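# Carry tube rack from next room's counter to desk

## Task

Bring the tube rack from the counter in the adjoining room to the desk and leave it standing upright there, with each tube seated all the way down in its hole. The rack or any tube touching the floor is a failure, and so is the robot tipping over or being left tilted. The connecting door swings shut on its own unless it is caught by the magnetic holder on the wall. The result only counts if it stays put without the robot holding it, so finish by releasing the rack and backing the gripper away.

## Robot and tools

ROBOT. A Hello Robot Stretch 3 with a single arm. It has a two-wheel base (0.33 m long, 0.34 m wide) that can only drive forward or back and spin in place. It cannot strafe. Spins pivot about the point midway between the wheels, 0.05 m behind the front edge. The mast carries a lift, and the arm telescopes out to the robot's right side, so reaching forward means driving the base. With the arm retracted and the wrist folded, a spin sweeps a circle of radius 0.28 m. An unfolded, level gripper reaches past that circle. Cameras: head_camera and nav_camera ride on the head, which is aimed with head_pan_rad and head_tilt_rad. wrist_camera rides on the gripper. Loose objects may occasionally get nudged by outside pushes.

FRAMES. Base frame: origin on the floor between the drive wheels, x forward, y left, z up. hand_pose is reported in this frame, at the point where closed fingertips meet. Odometry frame: the base frame as it was at scene start. Heading runs from -3.142 to 3.142, positive to the left.

execute_actions. Argument actions: a list run in order. An empty list just returns the current state and images. Each action holds up to three keys. robot: one command, OR a list of up to 8 commands run in turn (a queue, where {"pause_s": s} waits up to 15 s), OR {"stop": true}, which brakes everything and clears the queue. steps: 1 to 450 control steps at 30 per second (default 1). {"steps": n} alone just waits. until: an early-exit condition, allowed only together with steps. A command can contain base, joints and contact_limits.
- base: exactly one key. translate_m is a relative drive in metres from where the base is when that command begins, forward positive, magnitude at most 1. rotate_rad is a relative turn in radians, counter-clockwise (left) positive, magnitude at most 3.2.
- joints: one dict for the one arm, giving absolute targets by name. Joints you leave out keep their current goal. Ranges: lift_m 0 to 1.1 (arm height on the mast). arm_m 0 to 0.52 (extension). wrist_yaw_rad -1.345 to 4.42 (0 points along the arm, positive swings toward the front, 3.0 folds it over the base). wrist_pitch_rad -1.57 to 0.451 (0 level, negative tips the fingers down). wrist_roll_rad -2.911 to 2.911 (0 puts the fingers side by side and level). gripper_m -0.089 to 0.179 (larger is wider; the actual gap is about 0.007 less when nearly shut and 0.025 less when fully open, and it is zero below 0.007). head_pan_rad -3.953 to 1.73 (0 forward, positive left, -1.57 looks along the arm). head_tilt_rad -1.53 to 0.419 (negative looks down).
- contact_limits: {"arm_m": effort%} from 1 to 100. This sets the motor effort at which that arm motion halts with contact_stop. Smaller values are gentler, and very small ones stop immediately. The limit lasts until the next arm_m command.
Motions start together and continue across actions and between calls. A new command takes over at once and discards the rest of any older queue. If a target is too close to brake for, the joint overshoots and then returns. Any out-of-range value or malformed action rejects the whole call.

until. To wait for all motion to finish, use {"robot": {"status": "ended"}} with steps 450. You can also test fields, e.g. {"robot": {"lift_m": [">", 0.3], "base_status": ["!=", "moving"]}}. Operators are = != < <= > >=. Numbers are compared as printed: three decimals, or four for translate_m and rotate_rad. {"any": {"status": "ended"}} fires when any single motion or the queue finishes.

SPEED. Full base speed (0.30 m/s, 1.9 rad/s) needs the arm stowed: lift_m under 0.30, arm_m under 0.03 and wrist_yaw_rad over 2.54. Otherwise the base is capped at 0.10 m/s and 0.63 rad/s.

GRIPPER. Grip by commanding gripper_m below the object's width; lower values squeeze harder. Release by opening at least 0.02 beyond where the pads made contact. Neither the reading nor a status of done proves you are holding something, so check the cameras. Squeezing too hard triggers a stall guard that weakens the grip. To re-grip, send a different value.

SELF-COLLISION. Fold or unfold the wrist only with lift_m between 0.32 and 0.95, wrist_pitch_rad -0.4 and roll near 0. Once it is folded, the lift may go down to 0.25. If wrist_yaw_rad is below -0.4, keep the pitch at -0.5 or lower.

BALANCE. The robot can tip in several ways: the arm pushing on something rigid with the gripper above about 0.45 m, a second push after a contact_stop, driving while the gripper holds or hooks something fixed, or snagging furniture (worst when reversing). To recover, undo the last move in small steps, free the gripper, and if it is still leaning lower lift_m to about 0.2.

RESULT LINES. base_status shows progress, e.g. "moving (translate_m +0.12 of +0.30)". joint_goals, joint_status, and measured_speeds (units per second) are also given. The refusals, queue (idle/running/done/dropped/stopped) and queue_left lines follow. Status words: moving, done (within tolerance; for the base, wheels turned the full amount even if they slipped), off_target (came to rest short, may still be pushing), contact_stop (the lift or arm hit something and went slack until its next command), time_out, stopped, not_commanded, torque_fault (a wrist servo went limp for 10 s after overload). on_its_own reports goals the robot changed itself, slack or switched-off joints, efforts outside their rest range, and base lean past 3 degrees. Lines starting refused:, dropped: or replaced: explain rejected goals, abandoned queue steps, and how a superseded motion ended, with indices counted from 0. A queue moves on after done, and after off_target for gripper or base.

SENSORS. lidar_m gives 12 sector distances (30 degrees each, first straight ahead, counter-clockwise) in a plane 0.17 m high. "-" means nothing was seen. It misses glass, thin legs and tabletops. wrist_depth_mm (45-1000) and head_depth_mm (280-4000; the head image is sideways) are 7x7 grids of median depths. base_tilt is in degrees, positive forward and right, with a fixed error of up to about 4. motor_effort is in %, positive toward higher joint values, with the peak since the last result in brackets. turned_by_wheels and turned_by_imu give turns since the last result.

zoom_image: camera (head_camera, nav_camera or wrist_camera) and region [x0, y0, x1, y1] in pixels of that camera's latest image, at most 504 by 504.

finished_scene: scene is the number of the current scene. It cannot be undone. Before calling it, wait for every motion to end: open the gripper, pull clear, and make sure nothing depends on the robot. Avoid drops, slams, hard impacts and forceful pushing.

Each tool is called in YAML: its name, and indented under it one key for each argument.

## Session

execute_actions:
  actions: []

Scene clock: 0.00 s.
robot.base_odometry: x=+0.000 y=+0.000 heading=+0.000 (m, m, rad; robot's odometry frame)
robot.turned_by_wheels: +0.000 (rad since the last result)
robot.turned_by_imu: +0.000 (rad since the last result)
robot.base_tilt: forward=+2.5 right=-0.6 (deg)
robot.lidar_m: 0.80 0.98 0.94 0.94 1.16 2.53 2.71 1.37 1.58 1.21 0.87 0.79
robot.head_depth_mm: 728 721 715 707 704 699 692 / 755 747 742 734 728 722 717 / 784 776 767 761 757 750 744 / 815 807 800 795 786 779 769 / 849 837 832 823 815 810 804 / 884 878 872 857 850 844 833 / 925 915 903 897 887 876 870
robot.base_status: not_commanded
robot.joint_positions: lift_m=+0.546 arm_m=-0.003 wrist_yaw_rad=+2.955 wrist_pitch_rad=-0.507 wrist_roll_rad=-0.007 gripper_m=+0.037 head_pan_rad=+0.012 head_tilt_rad=-0.024
robot.joint_goals: lift_m=+0.546 arm_m=-0.003 wrist_yaw_rad=+2.955 wrist_pitch_rad=-0.507 wrist_roll_rad=-0.007 gripper_m=+0.037 head_pan_rad=+0.012 head_tilt_rad=-0.024
robot.joint_status: lift_m=not_commanded arm_m=not_commanded wrist_yaw_rad=not_commanded wrist_pitch_rad=not_commanded wrist_roll_rad=not_commanded gripper_m=not_commanded head_pan_rad=not_commanded head_tilt_rad=not_commanded
robot.measured_speeds: translate_m=+0.000 rotate_rad=+0.000 lift_m=+0.000 arm_m=+0.000 wrist_yaw_rad=+0.000 wrist_pitch_rad=+0.000 wrist_roll_rad=+0.000 head_pan_rad=+0.000 head_tilt_rad=+0.000
robot: refusals=0 queue=idle queue_left=0
robot.motor_effort: left_wheel=+0 right_wheel=+0 lift_m=+26 arm_m=+1 wrist_yaw_rad=+0 wrist_pitch_rad=+10 wrist_roll_rad=+0 gripper_m=-1 head_pan_rad=+0 head_tilt_rad=+1 (%)
robot.hand_pose: x=+0.0183 y=+0.0665 z=+0.5394 quat_wxyz=(+0.240, +0.695, +0.114, +0.668) (m; robot's base frame)
robot.wrist_depth_mm: - - 958 902 860 835 776 / - - - - 961 910 877 / - - - - - - 948 / - - - - - - - / 885 879 920 888 907 894 894 / 770 741 - 765 789 749 755 / 680 676 652 670 668 670 681
pictures: head_camera (sideways: a quarter turn clockwise sets it upright), nav_camera (sideways: a quarter turn counterclockwise sets it upright), wrist_camera
Images, in order (width x height): head_camera 896x504, nav_camera 672x504, wrist_camera 644x364.

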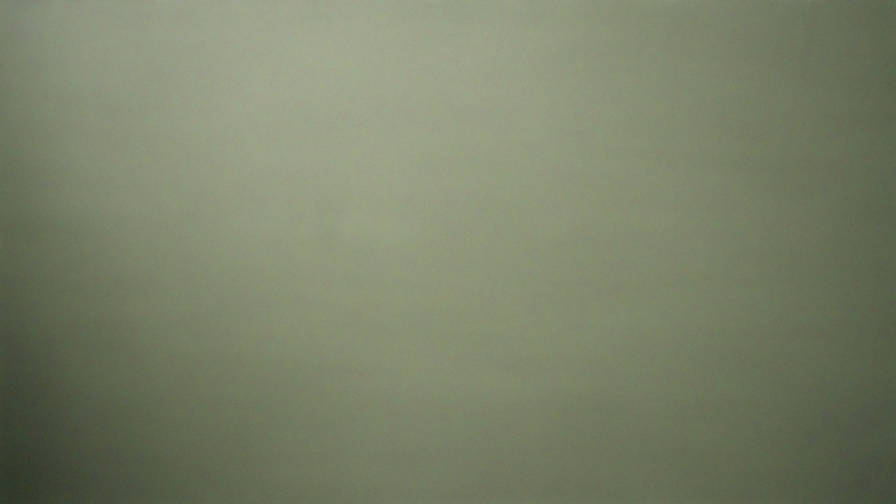

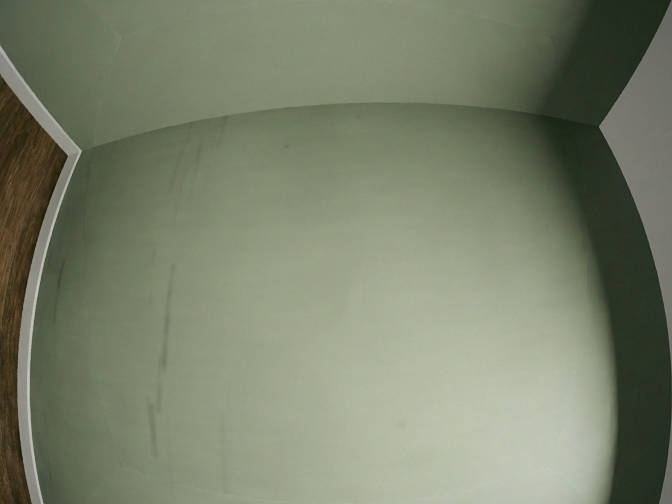

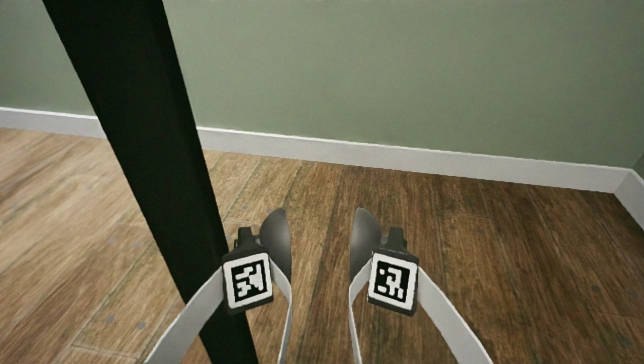

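execute_actions:
  actions:
    - {"robot":{"joints":{"head_pan_rad":-3.0,"head_tilt_rad":-0.4}},"steps":200,"until":{"robot":{"status":"ended"}}}

execute_actions:
  actions:
    - {"robot":{"joints":{"head_pan_rad":-1.6,"head_tilt_rad":-0.4}},"steps":200,"until":{"robot":{"status":"ended"}}}

execute_actions:
  actions:
    - {"robot":{"joints":{"head_pan_rad":1.7,"head_tilt_rad":-0.4}},"steps":200,"until":{"robot":{"status":"ended"}}}

Scene clock: 5.13 s.
robot.base_odometry: x=+0.000 y=+0.000 heading=+0.000 (m, m, rad; robot's odometry frame)
robot.turned_by_wheels: +0.000 (rad since the last result)
robot.turned_by_imu: -0.001 (rad since the last result)
robot.base_tilt: forward=+2.5 right=-0.6 (deg)
robot.lidar_m: 0.80 0.99 0.94 0.94 1.16 2.53 2.71 1.38 1.58 1.21 0.87 0.79
robot.head_depth_mm: 2580 2721 2811 3012 2635 1903 1513 / 2693 2813 2962 3129 2624 1905 1499 / 2853 2998 3135 3340 2558 1894 1484 / 2894 3024 3269 3424 2551 1887 1490 / 2472 2630 2842 2983 2534 1871 1467 / 2151 2286 2390 2529 2382 1857 1467 / 1895 1983 2090 2194 1309 1848 1425
robot.base_status: not_commanded
robot.joint_positions: lift_m=+0.546 arm_m=-0.003 wrist_yaw_rad=+2.955 wrist_pitch_rad=-0.507 wrist_roll_rad=-0.007 gripper_m=+0.037 head_pan_rad=-2.993 head_tilt_rad=-0.395
robot.joint_goals: lift_m=+0.546 arm_m=-0.003 wrist_yaw_rad=+2.955 wrist_pitch_rad=-0.507 wrist_roll_rad=-0.007 gripper_m=+0.037 head_pan_rad=-3.000 head_tilt_rad=-0.400
robot.joint_status: lift_m=not_commanded arm_m=not_commanded wrist_yaw_rad=not_commanded wrist_pitch_rad=not_commanded wrist_roll_rad=not_commanded gripper_m=not_commanded head_pan_rad=done head_tilt_rad=done
robot.measured_speeds: translate_m=+0.000 rotate_rad=+0.000 lift_m=+0.000 arm_m=+0.000 wrist_yaw_rad=+0.000 wrist_pitch_rad=+0.000 wrist_roll_rad=+0.000 head_pan_rad=+0.000 head_tilt_rad=+0.000
robot: refusals=0 queue=done queue_left=0
robot.motor_effort: left_wheel=+0(0) right_wheel=+0(0) lift_m=+26(26) arm_m=+0(0) wrist_yaw_rad=+0(0) wrist_pitch_rad=+9(9) wrist_roll_rad=+0(0) gripper_m=+0(0) head_pan_rad=-3(34) head_tilt_rad=-1(18) (%)
robot.hand_pose: x=+0.0183 y=+0.0665 z=+0.5394 quat_wxyz=(+0.240, +0.695, +0.114, +0.668) (m; robot's base frame)
robot.wrist_depth_mm: - - 936 907 855 826 767 / - - - - 947 888 840 / - - - - - - 930 / - - - - - - - / 896 878 929 914 902 885 880 / 779 764 - 765 786 762 756 / 666 663 648 670 664 679 660
pictures: head_camera (sideways: a quarter turn clockwise sets it upright), nav_camera (sideways: a quarter turn counterclockwise sets it upright), wrist_camera
Images, in order (width x height): head_camera 896x504, nav_camera 672x504, wrist_camera 644x364.

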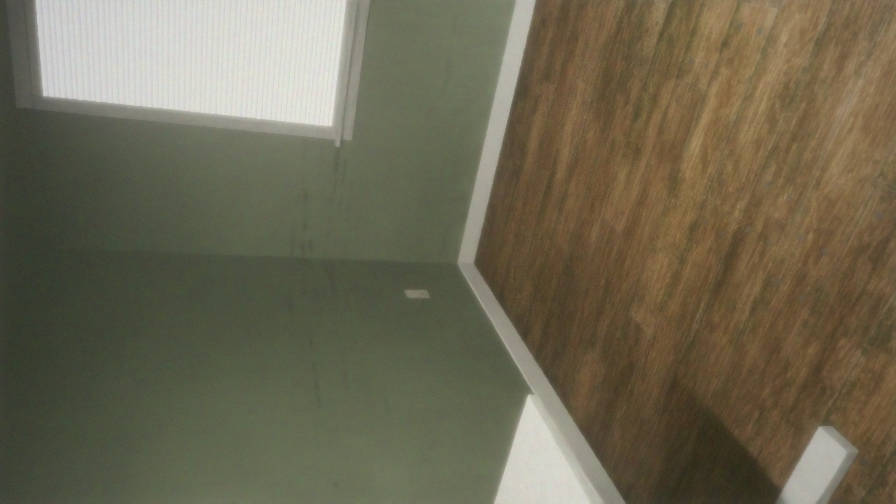

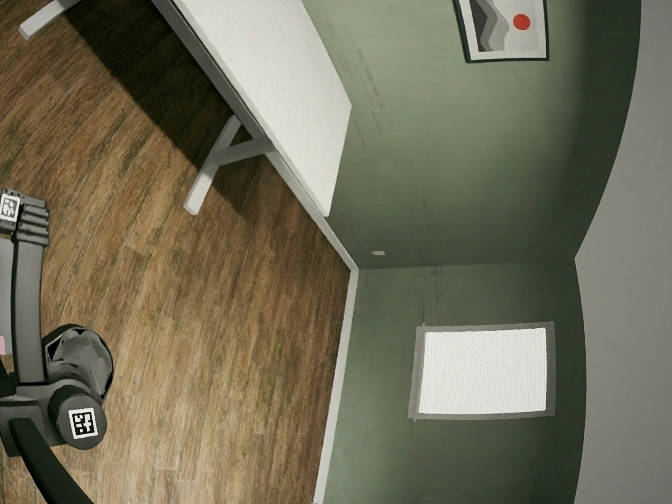

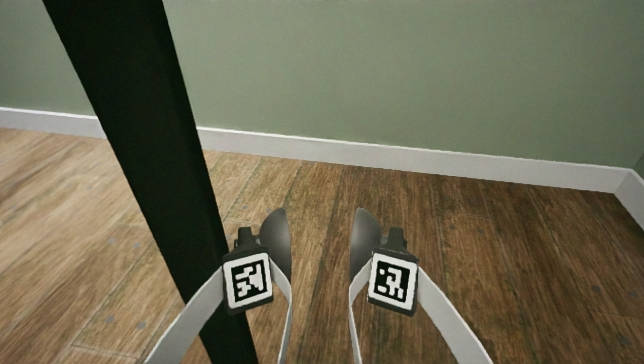

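Scene clock: 6.40 s.
robot.base_odometry: x=+0.000 y=+0.000 heading=+0.000 (m, m, rad; robot's odometry frame)
robot.turned_by_wheels: +0.000 (rad since the last result)
robot.turned_by_imu: +0.000 (rad since the last result)
robot.base_tilt: forward=+2.4 right=-0.5 (deg)
robot.lidar_m: 0.80 0.98 0.94 0.95 1.17 2.53 2.72 1.38 1.58 1.21 0.87 0.79
robot.head_depth_mm: 1306 1374 1459 1522 1171 960 1499 / 1346 1424 1498 1579 1159 1702 1494 / 1391 1467 1562 1614 1154 1743 1488 / 1432 1509 1615 1666 1138 1753 1473 / 1478 1569 1665 1747 1128 1681 1439 / 1385 1470 1546 1630 1115 1725 1467 / 1166 1217 1275 1334 1368 1470 1411
robot.base_status: not_commanded
robot.joint_positions: lift_m=+0.546 arm_m=-0.003 wrist_yaw_rad=+2.955 wrist_pitch_rad=-0.507 wrist_roll_rad=-0.007 gripper_m=+0.037 head_pan_rad=-1.607 head_tilt_rad=-0.395
robot.joint_goals: lift_m=+0.546 arm_m=-0.003 wrist_yaw_rad=+2.955 wrist_pitch_rad=-0.507 wrist_roll_rad=-0.007 gripper_m=+0.037 head_pan_rad=-1.600 head_tilt_rad=-0.400
robot.joint_status: lift_m=not_commanded arm_m=not_commanded wrist_yaw_rad=not_commanded wrist_pitch_rad=not_commanded wrist_roll_rad=not_commanded gripper_m=not_commanded head_pan_rad=done head_tilt_rad=done
robot.measured_speeds: translate_m=+0.000 rotate_rad=+0.000 lift_m=+0.000 arm_m=+0.000 wrist_yaw_rad=+0.000 wrist_pitch_rad=+0.000 wrist_roll_rad=+0.000 head_pan_rad=+0.000 head_tilt_rad=+0.000
robot: refusals=0 queue=done queue_left=0
robot.motor_effort: left_wheel=+0(0) right_wheel=+0(0) lift_m=+26(26) arm_m=+0(0) wrist_yaw_rad=-1(0) wrist_pitch_rad=+9(9) wrist_roll_rad=+0(0) gripper_m=+0(1) head_pan_rad=+3(36) head_tilt_rad=-2(3) (%)
robot.hand_pose: x=+0.0183 y=+0.0665 z=+0.5394 quat_wxyz=(+0.240, +0.695, +0.114, +0.668) (m; robot's base frame)
robot.wrist_depth_mm: - - 951 895 879 824 792 / - - - - 947 880 826 / - - - - - - 932 / - - - - - - - / 892 900 942 904 901 882 897 / 771 774 - 754 777 753 772 / 670 656 644 681 669 671 673
pictures: head_camera (sideways: a quarter turn clockwise sets it upright), nav_camera (sideways: a quarter turn counterclockwise sets it upright), wrist_camera
Images, in order (width x height): head_camera 896x504, nav_camera 672x504, wrist_camera 644x364.

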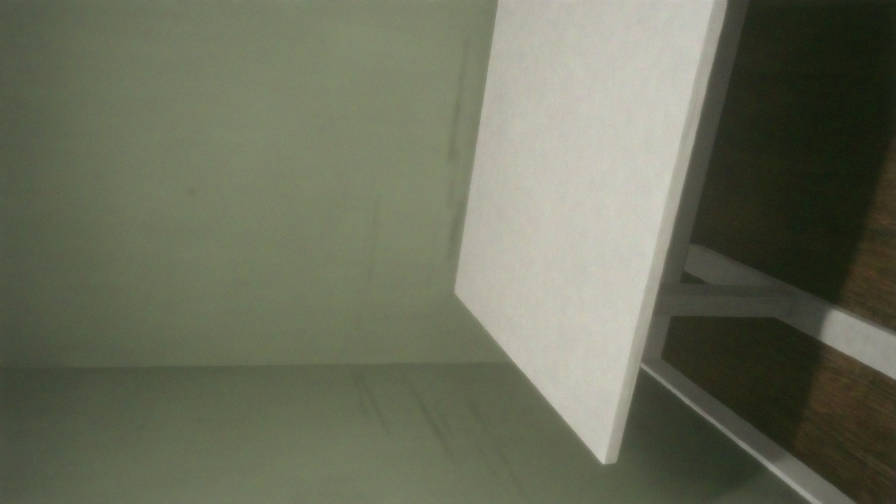

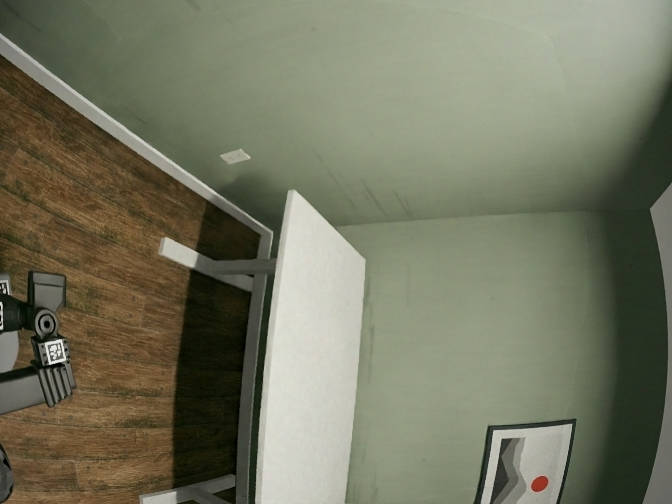

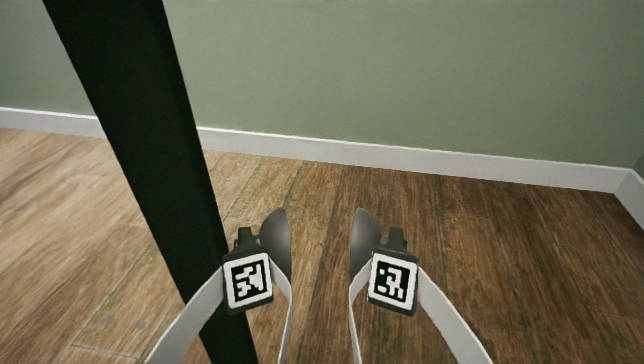

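Scene clock: 8.50 s.
robot.base_odometry: x=+0.000 y=+0.000 heading=+0.000 (m, m, rad; robot's odometry frame)
robot.turned_by_wheels: +0.000 (rad since the last result)
robot.turned_by_imu: -0.001 (rad since the last result)
robot.base_tilt: forward=+2.5 right=-0.5 (deg)
robot.lidar_m: 0.80 0.98 0.94 0.95 1.16 2.53 2.71 1.38 1.58 1.21 0.87 0.79
robot.head_depth_mm: 769 808 848 893 951 1010 1079 / 805 845 890 941 1000 1070 1145 / 842 885 940 999 1061 1137 1221 / 881 933 988 1057 1127 1213 1303 / 926 982 1045 1120 1205 1299 1385 / 975 1039 1112 1193 1292 1396 1448 / 1038 1102 1180 1273 1378 1490 1472
robot.base_status: not_commanded
robot.joint_positions: lift_m=+0.546 arm_m=-0.003 wrist_yaw_rad=+2.955 wrist_pitch_rad=-0.507 wrist_roll_rad=-0.007 gripper_m=+0.037 head_pan_rad=+1.693 head_tilt_rad=-0.395
robot.joint_goals: lift_m=+0.546 arm_m=-0.003 wrist_yaw_rad=+2.955 wrist_pitch_rad=-0.507 wrist_roll_rad=-0.007 gripper_m=+0.037 head_pan_rad=+1.700 head_tilt_rad=-0.400
robot.joint_status: lift_m=not_commanded arm_m=not_commanded wrist_yaw_rad=not_commanded wrist_pitch_rad=not_commanded wrist_roll_rad=not_commanded gripper_m=not_commanded head_pan_rad=done head_tilt_rad=done
robot.measured_speeds: translate_m=+0.000 rotate_rad=+0.000 lift_m=+0.000 arm_m=+0.000 wrist_yaw_rad=+0.000 wrist_pitch_rad=+0.000 wrist_roll_rad=+0.000 head_pan_rad=+0.000 head_tilt_rad=+0.000
robot: refusals=0 queue=done queue_left=0
robot.motor_effort: left_wheel=+0(0) right_wheel=+0(0) lift_m=+26(26) arm_m=+0(1) wrist_yaw_rad=+0(0) wrist_pitch_rad=+9(9) wrist_roll_rad=+0(0) gripper_m=+0(0) head_pan_rad=+3(36) head_tilt_rad=-1(1) (%)
robot.hand_pose: x=+0.0183 y=+0.0665 z=+0.5394 quat_wxyz=(+0.240, +0.695, +0.114, +0.668) (m; robot's base frame)
robot.wrist_depth_mm: - - 937 895 851 838 769 / - - - - 939 877 863 / - - - - - - 940 / - - - - - - - / 893 904 907 881 911 887 879 / 772 773 - 759 771 764 764 / 674 668 650 668 671 665 673
pictures: head_camera (sideways: a quarter turn clockwise sets it upright), nav_camera (sideways: a quarter turn counterclockwise sets it upright), wrist_camera
Images, in order (width x height): head_camera 896x504, nav_camera 672x504, wrist_camera 644x364.

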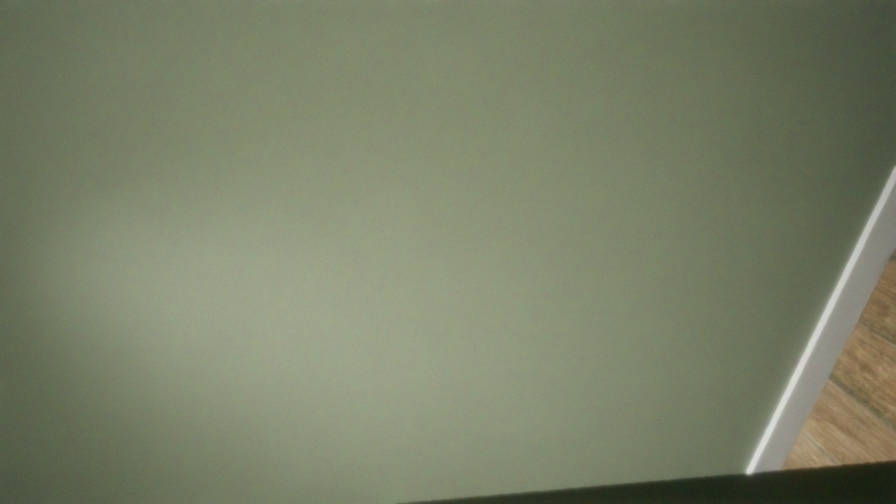

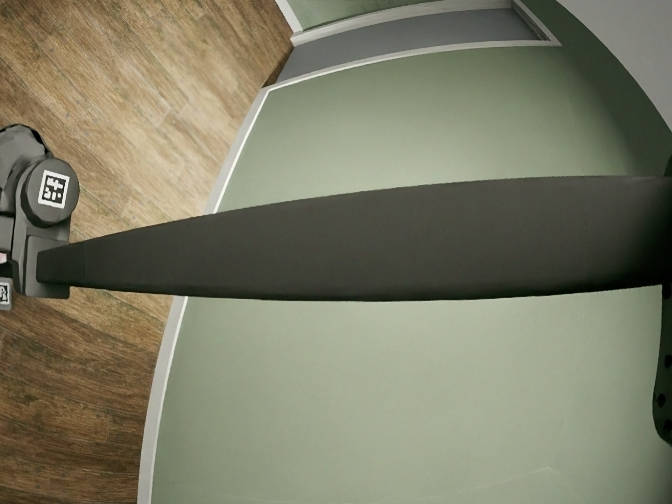

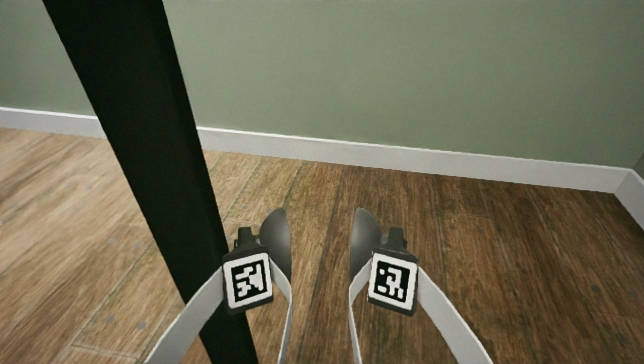

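execute_actions:
  actions:
    - {"robot":[{"joints":{"lift_m":0.25,"wrist_yaw_rad":3.0,"head_pan_rad":-0.6,"head_tilt_rad":-0.3}},{"base":{"rotate_rad":2.88}}],"steps":400,"until":{"robot":{"status":"ended"}}}

Scene clock: 18.03 s.
robot.base_odometry: x=+0.000 y=+0.000 heading=+2.880 (m, m, rad; robot's odometry frame)
robot.turned_by_wheels: +2.880 (rad since the last result)
robot.turned_by_imu: +2.881 (rad since the last result)
robot.base_tilt: forward=+2.5 right=-0.4 (deg)
robot.lidar_m: 2.97 2.07 1.37 1.23 1.04 0.81 0.79 0.84 0.96 0.94 1.01 1.47
robot.head_depth_mm: 1090 1112 1139 1164 1192 1223 1254 / 1223 1263 1288 1322 1359 1397 1434 / 1404 1441 1495 1528 1583 1630 1551 / 1646 1698 1755 1829 1904 1910 1614 / 2027 2250 2363 2477 2537 2064 1594 / 2599 2699 2872 3024 2946 2049 1587 / 2575 2729 2817 3030 2940 2055 1585
robot.base_status: done (rotate_rad +2.8798 of +2.8800)
robot.joint_positions: lift_m=+0.250 arm_m=-0.003 wrist_yaw_rad=+2.999 wrist_pitch_rad=-0.508 wrist_roll_rad=-0.007 gripper_m=+0.037 head_pan_rad=-0.593 head_tilt_rad=-0.310
robot.joint_goals: lift_m=+0.250 arm_m=-0.003 wrist_yaw_rad=+3.000 wrist_pitch_rad=-0.508 wrist_roll_rad=-0.007 gripper_m=+0.037 head_pan_rad=-0.600 head_tilt_rad=-0.300
robot.joint_status: lift_m=done arm_m=not_commanded wrist_yaw_rad=done wrist_pitch_rad=not_commanded wrist_roll_rad=not_commanded gripper_m=not_commanded head_pan_rad=done head_tilt_rad=done
robot.measured_speeds: translate_m=+0.000 rotate_rad=+0.000 lift_m=+0.000 arm_m=+0.000 wrist_yaw_rad=+0.000 wrist_pitch_rad=+0.000 wrist_roll_rad=+0.000 head_pan_rad=+0.000 head_tilt_rad=+0.000
robot: refusals=0 queue=done queue_left=0
robot.motor_effort: left_wheel=-4(13) right_wheel=+3(8) lift_m=+22(28) arm_m=+0(0) wrist_yaw_rad=+1(1) wrist_pitch_rad=+10(10) wrist_roll_rad=+0(0) gripper_m=+0(0) head_pan_rad=-3(35) head_tilt_rad=+4(12) (%)
robot.hand_pose: x=+0.0090 y=+0.0679 z=+0.2433 quat_wxyz=(+0.226, +0.693, +0.129, +0.673) (m; robot's base frame)
robot.wrist_depth_mm: 971 - - - - - - / 893 - - - - - 979 / 771 771 762 768 770 754 755 / 596 598 603 602 600 605 599 / 502 519 - 521 506 507 505 / 459 - - - 438 429 430 / - - - - 377 376 378
pictures: head_camera (sideways: a quarter turn clockwise sets it upright), nav_camera (sideways: a quarter turn counterclockwise sets it upright), wrist_camera
Images, in order (width x height): head_camera 896x504, nav_camera 672x504, wrist_camera 644x364.

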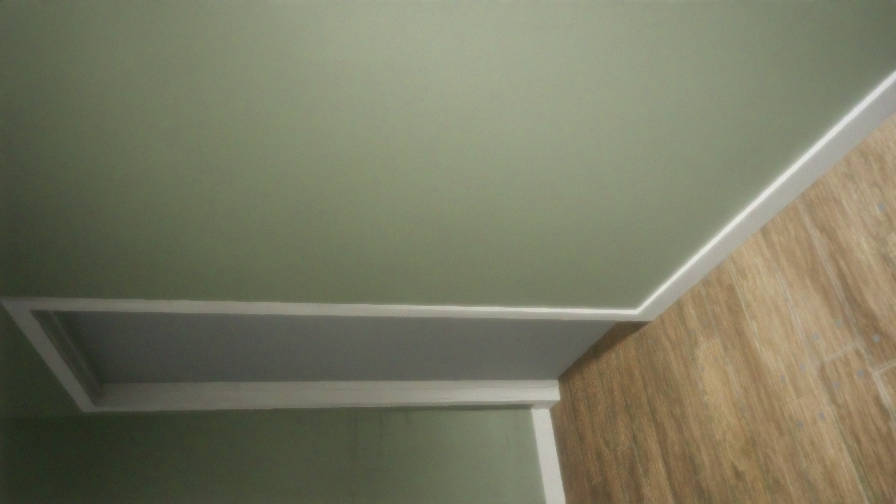

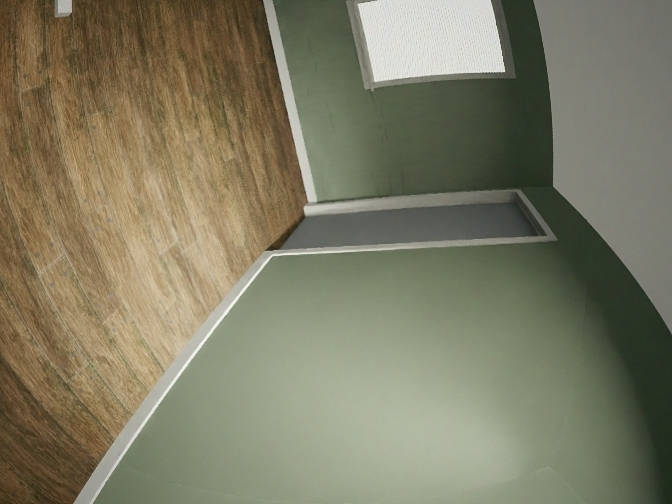

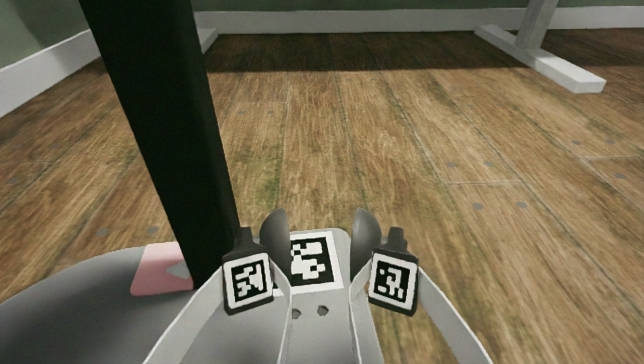

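execute_actions:
  actions:
    - {"robot":[{"base":{"translate_m":1.0},"joints":{"head_pan_rad":-1.5,"head_tilt_rad":-0.45}},{"base":{"translate_m":0.9}}],"steps":450,"until":{"robot":{"status":"ended"}}}

Scene clock: 30.17 s.
robot.base_odometry: x=-1.835 y=+0.492 heading=+2.880 (m, m, rad; robot's odometry frame)
robot.turned_by_wheels: +0.000 (rad since the last result)
robot.turned_by_imu: +0.005 (rad since the last result)
robot.base_tilt: forward=+2.5 right=-0.4 (deg)
robot.lidar_m: 1.09 1.17 1.43 1.41 1.43 2.23 2.67 1.45 1.13 1.10 1.27 1.11
robot.head_depth_mm: 904 965 1026 1105 1206 1297 1384 / 912 978 1048 1120 1217 1330 1398 / 977 1005 1077 1146 1237 1348 1432 / 1011 1082 1156 1251 1352 1476 1424 / 1024 1102 1174 1277 1389 1515 1404 / 1042 1112 1205 1300 1414 1562 1404 / 1060 1135 1222 1318 1455 1577 1396
robot.base_status: done (translate_m +0.9000 of +0.9000)
robot.joint_positions: lift_m=+0.250 arm_m=-0.003 wrist_yaw_rad=+2.999 wrist_pitch_rad=-0.508 wrist_roll_rad=-0.007 gripper_m=+0.037 head_pan_rad=-1.493 head_tilt_rad=-0.445
robot.joint_goals: lift_m=+0.250 arm_m=-0.003 wrist_yaw_rad=+3.000 wrist_pitch_rad=-0.508 wrist_roll_rad=-0.007 gripper_m=+0.037 head_pan_rad=-1.500 head_tilt_rad=-0.450
robot.joint_status: lift_m=done arm_m=not_commanded wrist_yaw_rad=done wrist_pitch_rad=not_commanded wrist_roll_rad=not_commanded gripper_m=not_commanded head_pan_rad=done head_tilt_rad=done
robot.measured_speeds: translate_m=+0.000 rotate_rad=+0.000 lift_m=+0.000 arm_m=+0.000 wrist_yaw_rad=+0.000 wrist_pitch_rad=+0.000 wrist_roll_rad=+0.000 head_pan_rad=+0.000 head_tilt_rad=+0.000
robot: refusals=0 queue=done queue_left=0
robot.motor_effort: left_wheel=-4(11) right_wheel=+2(8) lift_m=+22(22) arm_m=+0(0) wrist_yaw_rad=+0(1) wrist_pitch_rad=+10(10) wrist_roll_rad=+0(0) gripper_m=+0(0) head_pan_rad=-3(33) head_tilt_rad=-2(11) (%)
robot.hand_pose: x=+0.0089 y=+0.0678 z=+0.2432 quat_wxyz=(+0.226, +0.693, +0.129, +0.673) (m; robot's base frame)
robot.wrist_depth_mm: - - - - - - - / - - - - - - - / 743 751 748 758 755 756 742 / 603 604 606 608 601 604 604 / 503 518 - 521 503 500 503 / 457 - - - 437 426 430 / - - - - 373 376 374
pictures: head_camera (sideways: a quarter turn clockwise sets it upright), nav_camera (sideways: a quarter turn counterclockwise sets it upright), wrist_camera
Images, in order (width x height): head_camera 896x504, nav_camera 672x504, wrist_camera 644x364.

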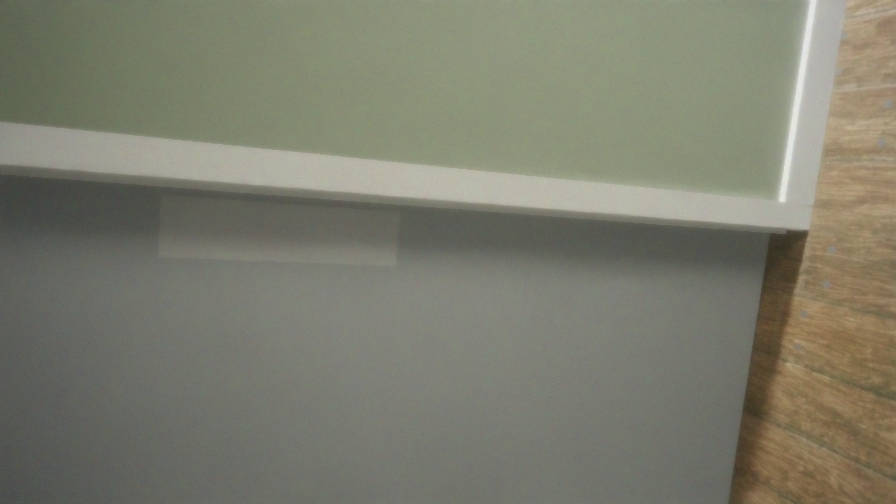

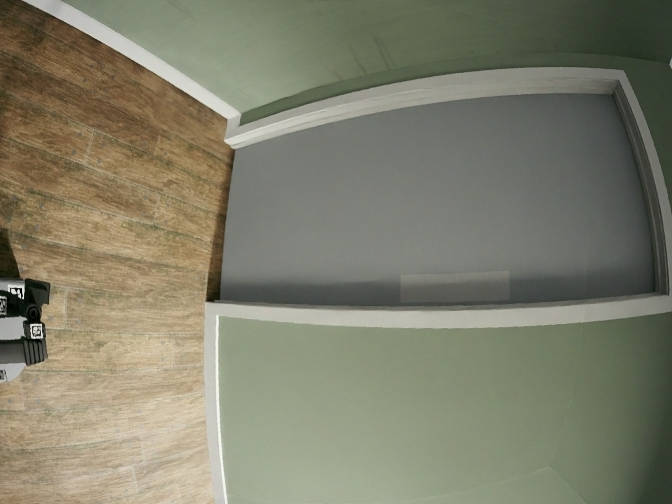

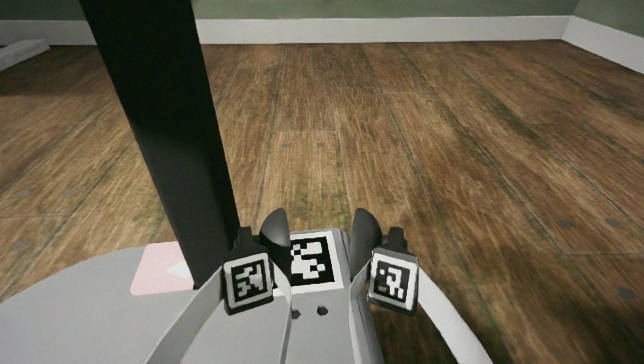

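execute_actions:
  actions:
    - {"robot":[{"base":{"rotate_rad":-0.1}},{"base":{"translate_m":0.42}},{"base":{"rotate_rad":-1.571},"joints":{"head_pan_rad":0,"head_tilt_rad":-0.7}},{"base":{"translate_m":0.5}}],"steps":450,"until":{"robot":{"status":"ended"}}}

Scene clock: 50.43 s.
robot.base_odometry: x=-2.051 y=+1.108 heading=+1.209 (m, m, rad; robot's odometry frame)
robot.turned_by_wheels: -1.671 (rad since the last result)
robot.turned_by_imu: -1.671 (rad since the last result)
robot.base_tilt: forward=+2.5 right=-0.6 (deg)
robot.lidar_m: 0.69 0.72 0.69 0.67 0.70 0.96 1.91 1.99 2.09 2.30 0.86 0.70
robot.head_depth_mm: 555 619 695 802 894 1001 1175 / 557 621 698 800 937 1126 1200 / 555 618 695 798 934 1134 1218 / 552 617 697 796 933 1128 1213 / 553 614 694 797 935 1128 1210 / 553 615 693 795 929 1117 1205 / 552 615 693 791 931 1120 1195
robot.base_status: done (translate_m +0.5000 of +0.5000)
robot.joint_positions: lift_m=+0.250 arm_m=-0.003 wrist_yaw_rad=+2.999 wrist_pitch_rad=-0.508 wrist_roll_rad=-0.007 gripper_m=+0.037 head_pan_rad=-0.007 head_tilt_rad=-0.693
robot.joint_goals: lift_m=+0.250 arm_m=-0.003 wrist_yaw_rad=+3.000 wrist_pitch_rad=-0.508 wrist_roll_rad=-0.007 gripper_m=+0.037 head_pan_rad=+0.000 head_tilt_rad=-0.700
robot.joint_status: lift_m=done arm_m=not_commanded wrist_yaw_rad=done wrist_pitch_rad=not_commanded wrist_roll_rad=not_commanded gripper_m=not_commanded head_pan_rad=done head_tilt_rad=done
robot.measured_speeds: translate_m=+0.000 rotate_rad=+0.000 lift_m=+0.000 arm_m=+0.000 wrist_yaw_rad=+0.000 wrist_pitch_rad=+0.000 wrist_roll_rad=+0.000 head_pan_rad=+0.000 head_tilt_rad=+0.000
robot: refusals=0 queue=done queue_left=0
robot.motor_effort: left_wheel=+4(16) right_wheel=-2(7) lift_m=+22(22) arm_m=+0(0) wrist_yaw_rad=+1(1) wrist_pitch_rad=+10(10) wrist_roll_rad=+0(0) gripper_m=+0(0) head_pan_rad=+3(36) head_tilt_rad=-3(16) (%)
robot.hand_pose: x=+0.0089 y=+0.0678 z=+0.2432 quat_wxyz=(+0.226, +0.693, +0.130, +0.673) (m; robot's base frame)
robot.wrist_depth_mm: 602 - 630 644 678 692 621 / 636 - 700 721 740 760 649 / 686 691 718 765 753 746 681 / 606 611 610 605 608 600 605 / 507 520 - 523 507 504 501 / 452 - - - 442 430 436 / - - - - 377 374 374
pictures: head_camera (sideways: a quarter turn clockwise sets it upright), nav_camera (sideways: a quarter turn counterclockwise sets it upright), wrist_camera
Images, in order (width x height): head_camera 896x504, nav_camera 672x504, wrist_camera 644x364.

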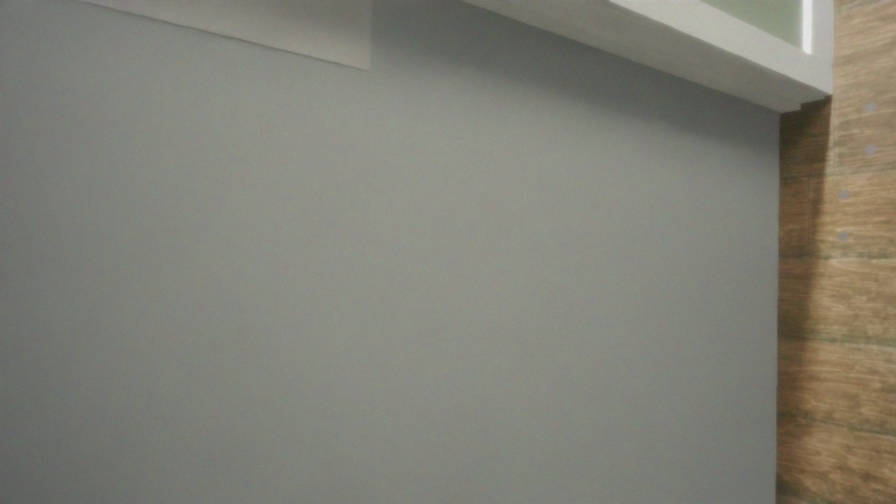

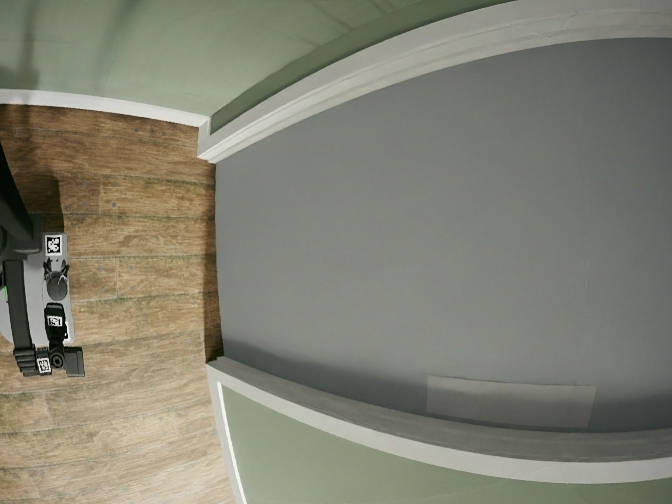

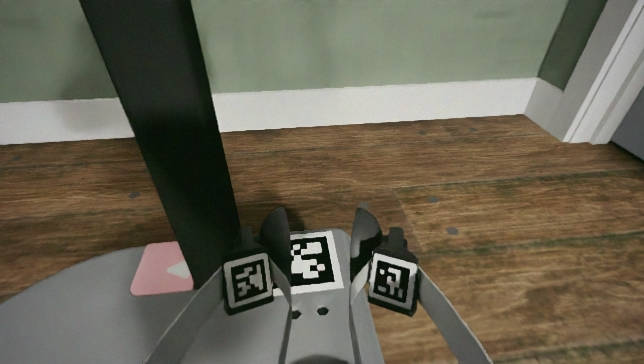

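execute_actions:
  actions:
    - {"robot":[{"base":{"translate_m":0.55}},{"joints":{"lift_m":0.33}},{"base":{"translate_m":0.5}}],"steps":450,"until":{"robot":{"status":"ended"}}}

Scene clock: 64.87 s.
robot.base_odometry: x=-1.680 y=+2.090 heading=+1.210 (m, m, rad; robot's odometry frame)
robot.turned_by_wheels: +0.001 (rad since the last result)
robot.turned_by_imu: -0.061 (rad since the last result)
robot.base_tilt: forward=+2.2 right=-0.5 (deg)
robot.lidar_m: - - 0.15 0.19 0.69 0.91 2.24 2.56 3.24 0.27 0.15 -
robot.head_depth_mm: - - - - - - - / - - - - - - - / - - - - - - - / - - - - - - - / - - - - - - - / - - - - - - - / - - - - - - -
robot.base_status: off_target (translate_m +0.4998 of +0.5000)
robot.joint_positions: lift_m=+0.330 arm_m=-0.003 wrist_yaw_rad=+3.000 wrist_pitch_rad=-0.509 wrist_roll_rad=-0.007 gripper_m=+0.037 head_pan_rad=+0.021 head_tilt_rad=-0.700
robot.joint_goals: lift_m=+0.330 arm_m=-0.003 wrist_yaw_rad=+3.000 wrist_pitch_rad=-0.509 wrist_roll_rad=-0.007 gripper_m=+0.037 head_pan_rad=+0.000 head_tilt_rad=-0.700
robot.joint_status: lift_m=done arm_m=not_commanded wrist_yaw_rad=done wrist_pitch_rad=not_commanded wrist_roll_rad=not_commanded gripper_m=not_commanded head_pan_rad=done head_tilt_rad=done
robot.measured_speeds: translate_m=+0.000 rotate_rad=+0.000 lift_m=+0.000 arm_m=+0.000 wrist_yaw_rad=+0.000 wrist_pitch_rad=+0.000 wrist_roll_rad=+0.000 head_pan_rad=+0.000 head_tilt_rad=+0.000
robot: refusals=0 queue=done queue_left=0
robot.on_its_own: left_wheel is at rest, and its effort (+50) is outside its rest range (-18 to +18)
robot.motor_effort: left_wheel=+50(100) right_wheel=+8(63) lift_m=+26(32) arm_m=+0(0) wrist_yaw_rad=-1(6) wrist_pitch_rad=+11(12) wrist_roll_rad=+0(0) gripper_m=+0(1) head_pan_rad=-9(13) head_tilt_rad=+0(2) (%)
robot.hand_pose: x=+0.0086 y=+0.0677 z=+0.3227 quat_wxyz=(+0.226, +0.693, +0.130, +0.672) (m; robot's base frame)
robot.wrist_depth_mm: 581 - 606 351 143 90 66 / 628 - 672 386 148 92 67 / 700 709 743 429 154 94 68 / 711 722 706 479 160 96 69 / 610 608 - 546 153 99 70 / 515 528 - 454 143 102 72 / 463 - - - 202 99 73
pictures: head_camera (sideways: a quarter turn clockwise sets it upright), nav_camera (sideways: a quarter turn counterclockwise sets it upright), wrist_camera
Images, in order (width x height): head_camera 896x504, nav_camera 672x504, wrist_camera 644x364.

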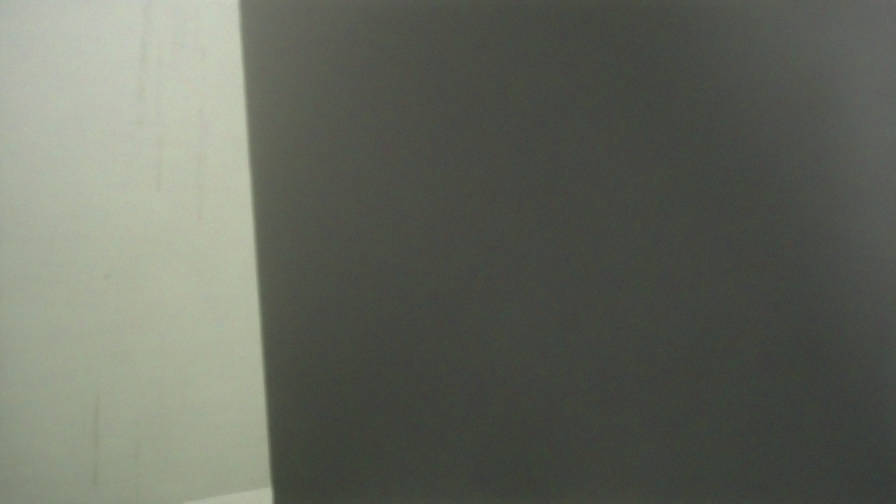

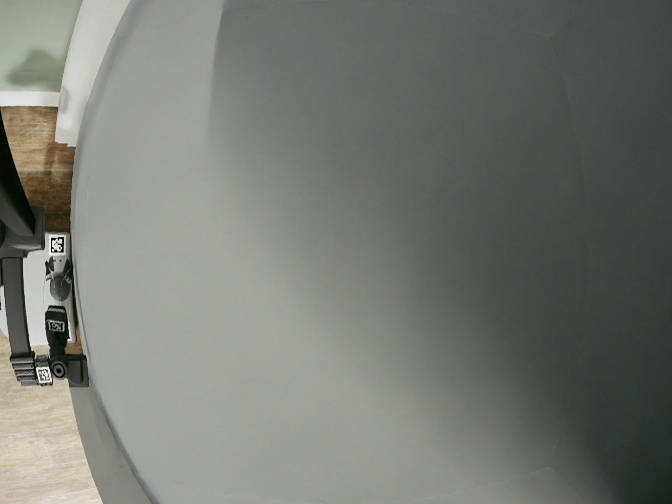

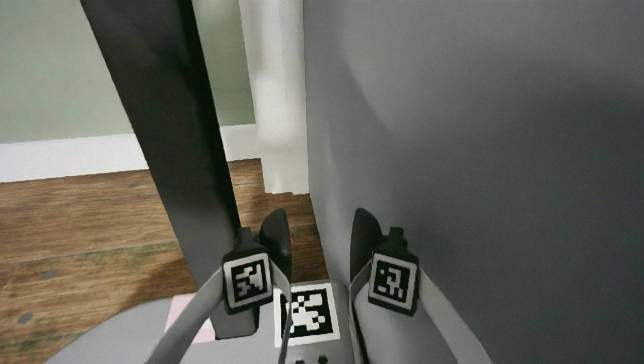

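execute_actions:
  actions:
    - {"robot":[{"base":{"translate_m":-0.03},"joints":{"head_tilt_rad":-1.3}}],"steps":200,"until":{"robot":{"status":"ended"}}}

Scene clock: 73.67 s.
robot.base_odometry: x=-1.690 y=+2.062 heading=+1.209 (m, m, rad; robot's odometry frame)
robot.turned_by_wheels: -0.001 (rad since the last result)
robot.turned_by_imu: -0.002 (rad since the last result)
robot.base_tilt: forward=+2.5 right=-0.5 (deg)
robot.lidar_m: - - 0.15 0.29 0.69 0.91 2.24 2.54 3.23 0.35 0.15 -
robot.head_depth_mm: - - - - 424 1075 1125 / - - - - 414 1182 1119 / - - - - 456 1201 - / - - - - 442 1187 - / - - - - 429 1139 - / - - - - 416 1168 - / - - - - 404 1163 -
robot.base_status: done (translate_m -0.0300 of -0.0300)
robot.joint_positions: lift_m=+0.330 arm_m=-0.003 wrist_yaw_rad=+3.000 wrist_pitch_rad=-0.509 wrist_roll_rad=-0.007 gripper_m=+0.037 head_pan_rad=+0.007 head_tilt_rad=-1.285
robot.joint_goals: lift_m=+0.330 arm_m=-0.003 wrist_yaw_rad=+3.000 wrist_pitch_rad=-0.509 wrist_roll_rad=-0.007 gripper_m=+0.037 head_pan_rad=+0.000 head_tilt_rad=-1.300
robot.joint_status: lift_m=done arm_m=not_commanded wrist_yaw_rad=done wrist_pitch_rad=not_commanded wrist_roll_rad=not_commanded gripper_m=not_commanded head_pan_rad=done head_tilt_rad=done
robot.measured_speeds: translate_m=+0.000 rotate_rad=+0.000 lift_m=+0.000 arm_m=+0.000 wrist_yaw_rad=+0.000 wrist_pitch_rad=+0.000 wrist_roll_rad=+0.000 head_pan_rad=+0.000 head_tilt_rad=+0.000
robot: refusals=0 queue=done queue_left=0
robot.motor_effort: left_wheel=+0(50) right_wheel=+0(8) lift_m=+26(26) arm_m=+0(0) wrist_yaw_rad=-1(0) wrist_pitch_rad=+11(11) wrist_roll_rad=+0(0) gripper_m=+0(1) head_pan_rad=-3(9) head_tilt_rad=-5(30) (%)
robot.hand_pose: x=+0.0086 y=+0.0677 z=+0.3227 quat_wxyz=(+0.226, +0.693, +0.130, +0.672) (m; robot's base frame)
robot.wrist_depth_mm: 579 - 627 482 203 129 94 / 630 - 665 527 211 131 95 / 672 712 765 582 221 134 97 / 724 727 735 651 229 138 99 / 614 608 - 580 219 142 101 / 521 520 - 541 204 145 102 / 456 - - - 290 142 105
pictures: head_camera (sideways: a quarter turn clockwise sets it upright), nav_camera (sideways: a quarter turn counterclockwise sets it upright), wrist_camera
Images, in order (width x height): head_camera 896x504, nav_camera 672x504, wrist_camera 644x364.

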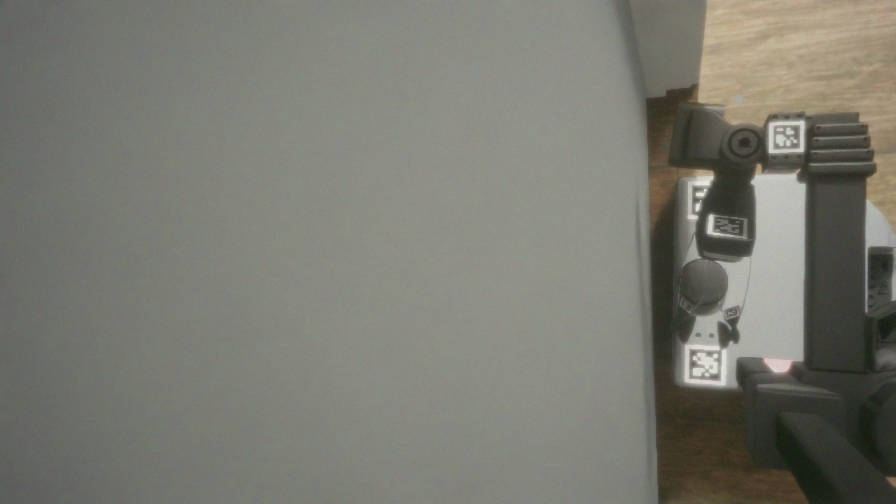

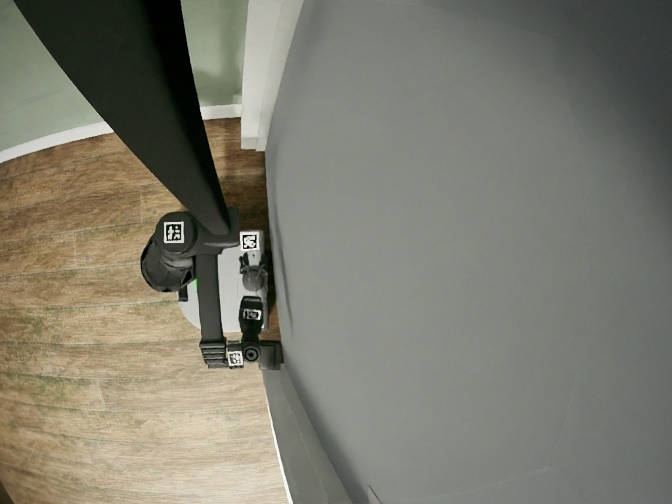

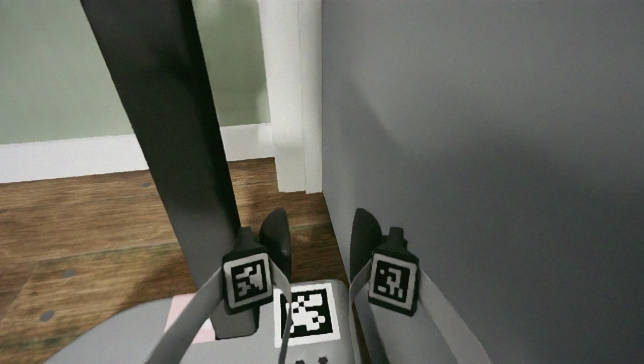

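execute_actions:
  actions:
    - {"robot":[{"base":{"rotate_rad":0.06},"joints":{"head_tilt_rad":-1.45,"lift_m":0.25}},{"base":{"translate_m":0.15}}],"steps":200,"until":{"robot":{"status":"ended"}}}

Scene clock: 92.00 s.
robot.base_odometry: x=-1.646 y=+2.205 heading=+1.270 (m, m, rad; robot's odometry frame)
robot.turned_by_wheels: +0.061 (rad since the last result)
robot.turned_by_imu: +0.173 (rad since the last result)
robot.base_tilt: forward=+2.5 right=-0.5 (deg)
robot.lidar_m: - - 0.15 0.19 0.72 1.09 2.62 2.62 0.35 0.22 0.15 -
robot.head_depth_mm: - - - - 1007 1048 1174 / - - - - 1230 1203 1169 / - - - - 614 1195 1164 / - - - - 636 - 1158 / - - - - 660 - 1144 / - - - - 1218 - 1143 / - - - - 1216 1199 1150
robot.base_status: off_target (translate_m +0.1497 of +0.1500)
robot.joint_positions: lift_m=+0.250 arm_m=-0.003 wrist_yaw_rad=+2.998 wrist_pitch_rad=-0.509 wrist_roll_rad=-0.006 gripper_m=+0.037 head_pan_rad=+0.004 head_tilt_rad=-1.440
robot.joint_goals: lift_m=+0.250 arm_m=-0.003 wrist_yaw_rad=+3.000 wrist_pitch_rad=-0.509 wrist_roll_rad=-0.006 gripper_m=+0.037 head_pan_rad=+0.000 head_tilt_rad=-1.450
robot.joint_status: lift_m=done arm_m=not_commanded wrist_yaw_rad=done wrist_pitch_rad=not_commanded wrist_roll_rad=not_commanded gripper_m=not_commanded head_pan_rad=done head_tilt_rad=done
robot.measured_speeds: translate_m=+0.000 rotate_rad=+0.000 lift_m=+0.000 arm_m=+0.000 wrist_yaw_rad=+0.000 wrist_pitch_rad=+0.000 wrist_roll_rad=+0.000 head_pan_rad=+0.000 head_tilt_rad=+0.000
robot: refusals=0 queue=done queue_left=0
robot.on_its_own: left_wheel is at rest, and its effort (+68) is outside its rest range (-18 to +18)
robot.motor_effort: left_wheel=+68(100) right_wheel=+12(47) lift_m=+26(27) arm_m=+0(0) wrist_yaw_rad=+1(10) wrist_pitch_rad=+11(11) wrist_roll_rad=-1(1) gripper_m=+1(1) head_pan_rad=-2(3) head_tilt_rad=-4(19) (%)
robot.hand_pose: x=+0.0092 y=+0.0675 z=+0.2427 quat_wxyz=(+0.227, +0.693, +0.129, +0.672) (m; robot's base frame)
robot.wrist_depth_mm: 647 - 638 377 137 83 60 / 705 - 704 412 140 85 61 / 723 736 721 460 146 87 62 / 595 605 604 519 151 89 63 / 500 519 - 518 143 91 64 / - - - - 132 93 65 / - - - - 172 90 66
pictures: head_camera (sideways: a quarter turn clockwise sets it upright), nav_camera (sideways: a quarter turn counterclockwise sets it upright), wrist_camera
Images, in order (width x height): head_camera 896x504, nav_camera 672x504, wrist_camera 644x364.

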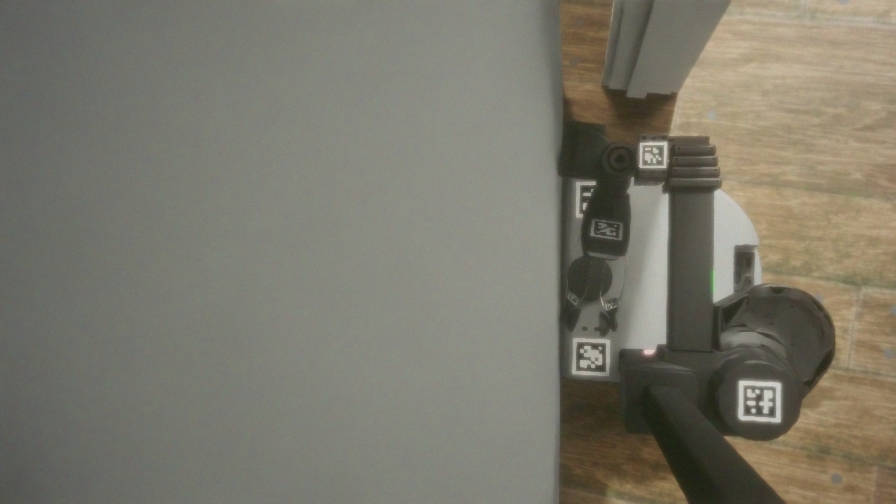

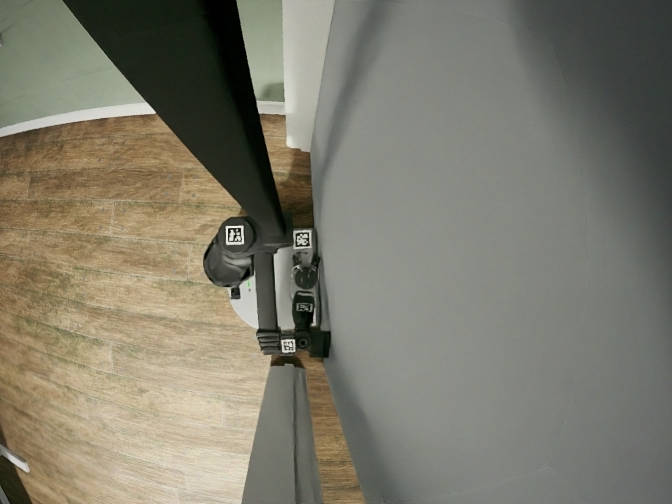

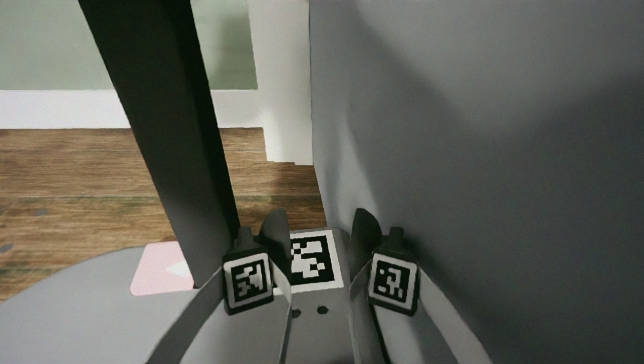

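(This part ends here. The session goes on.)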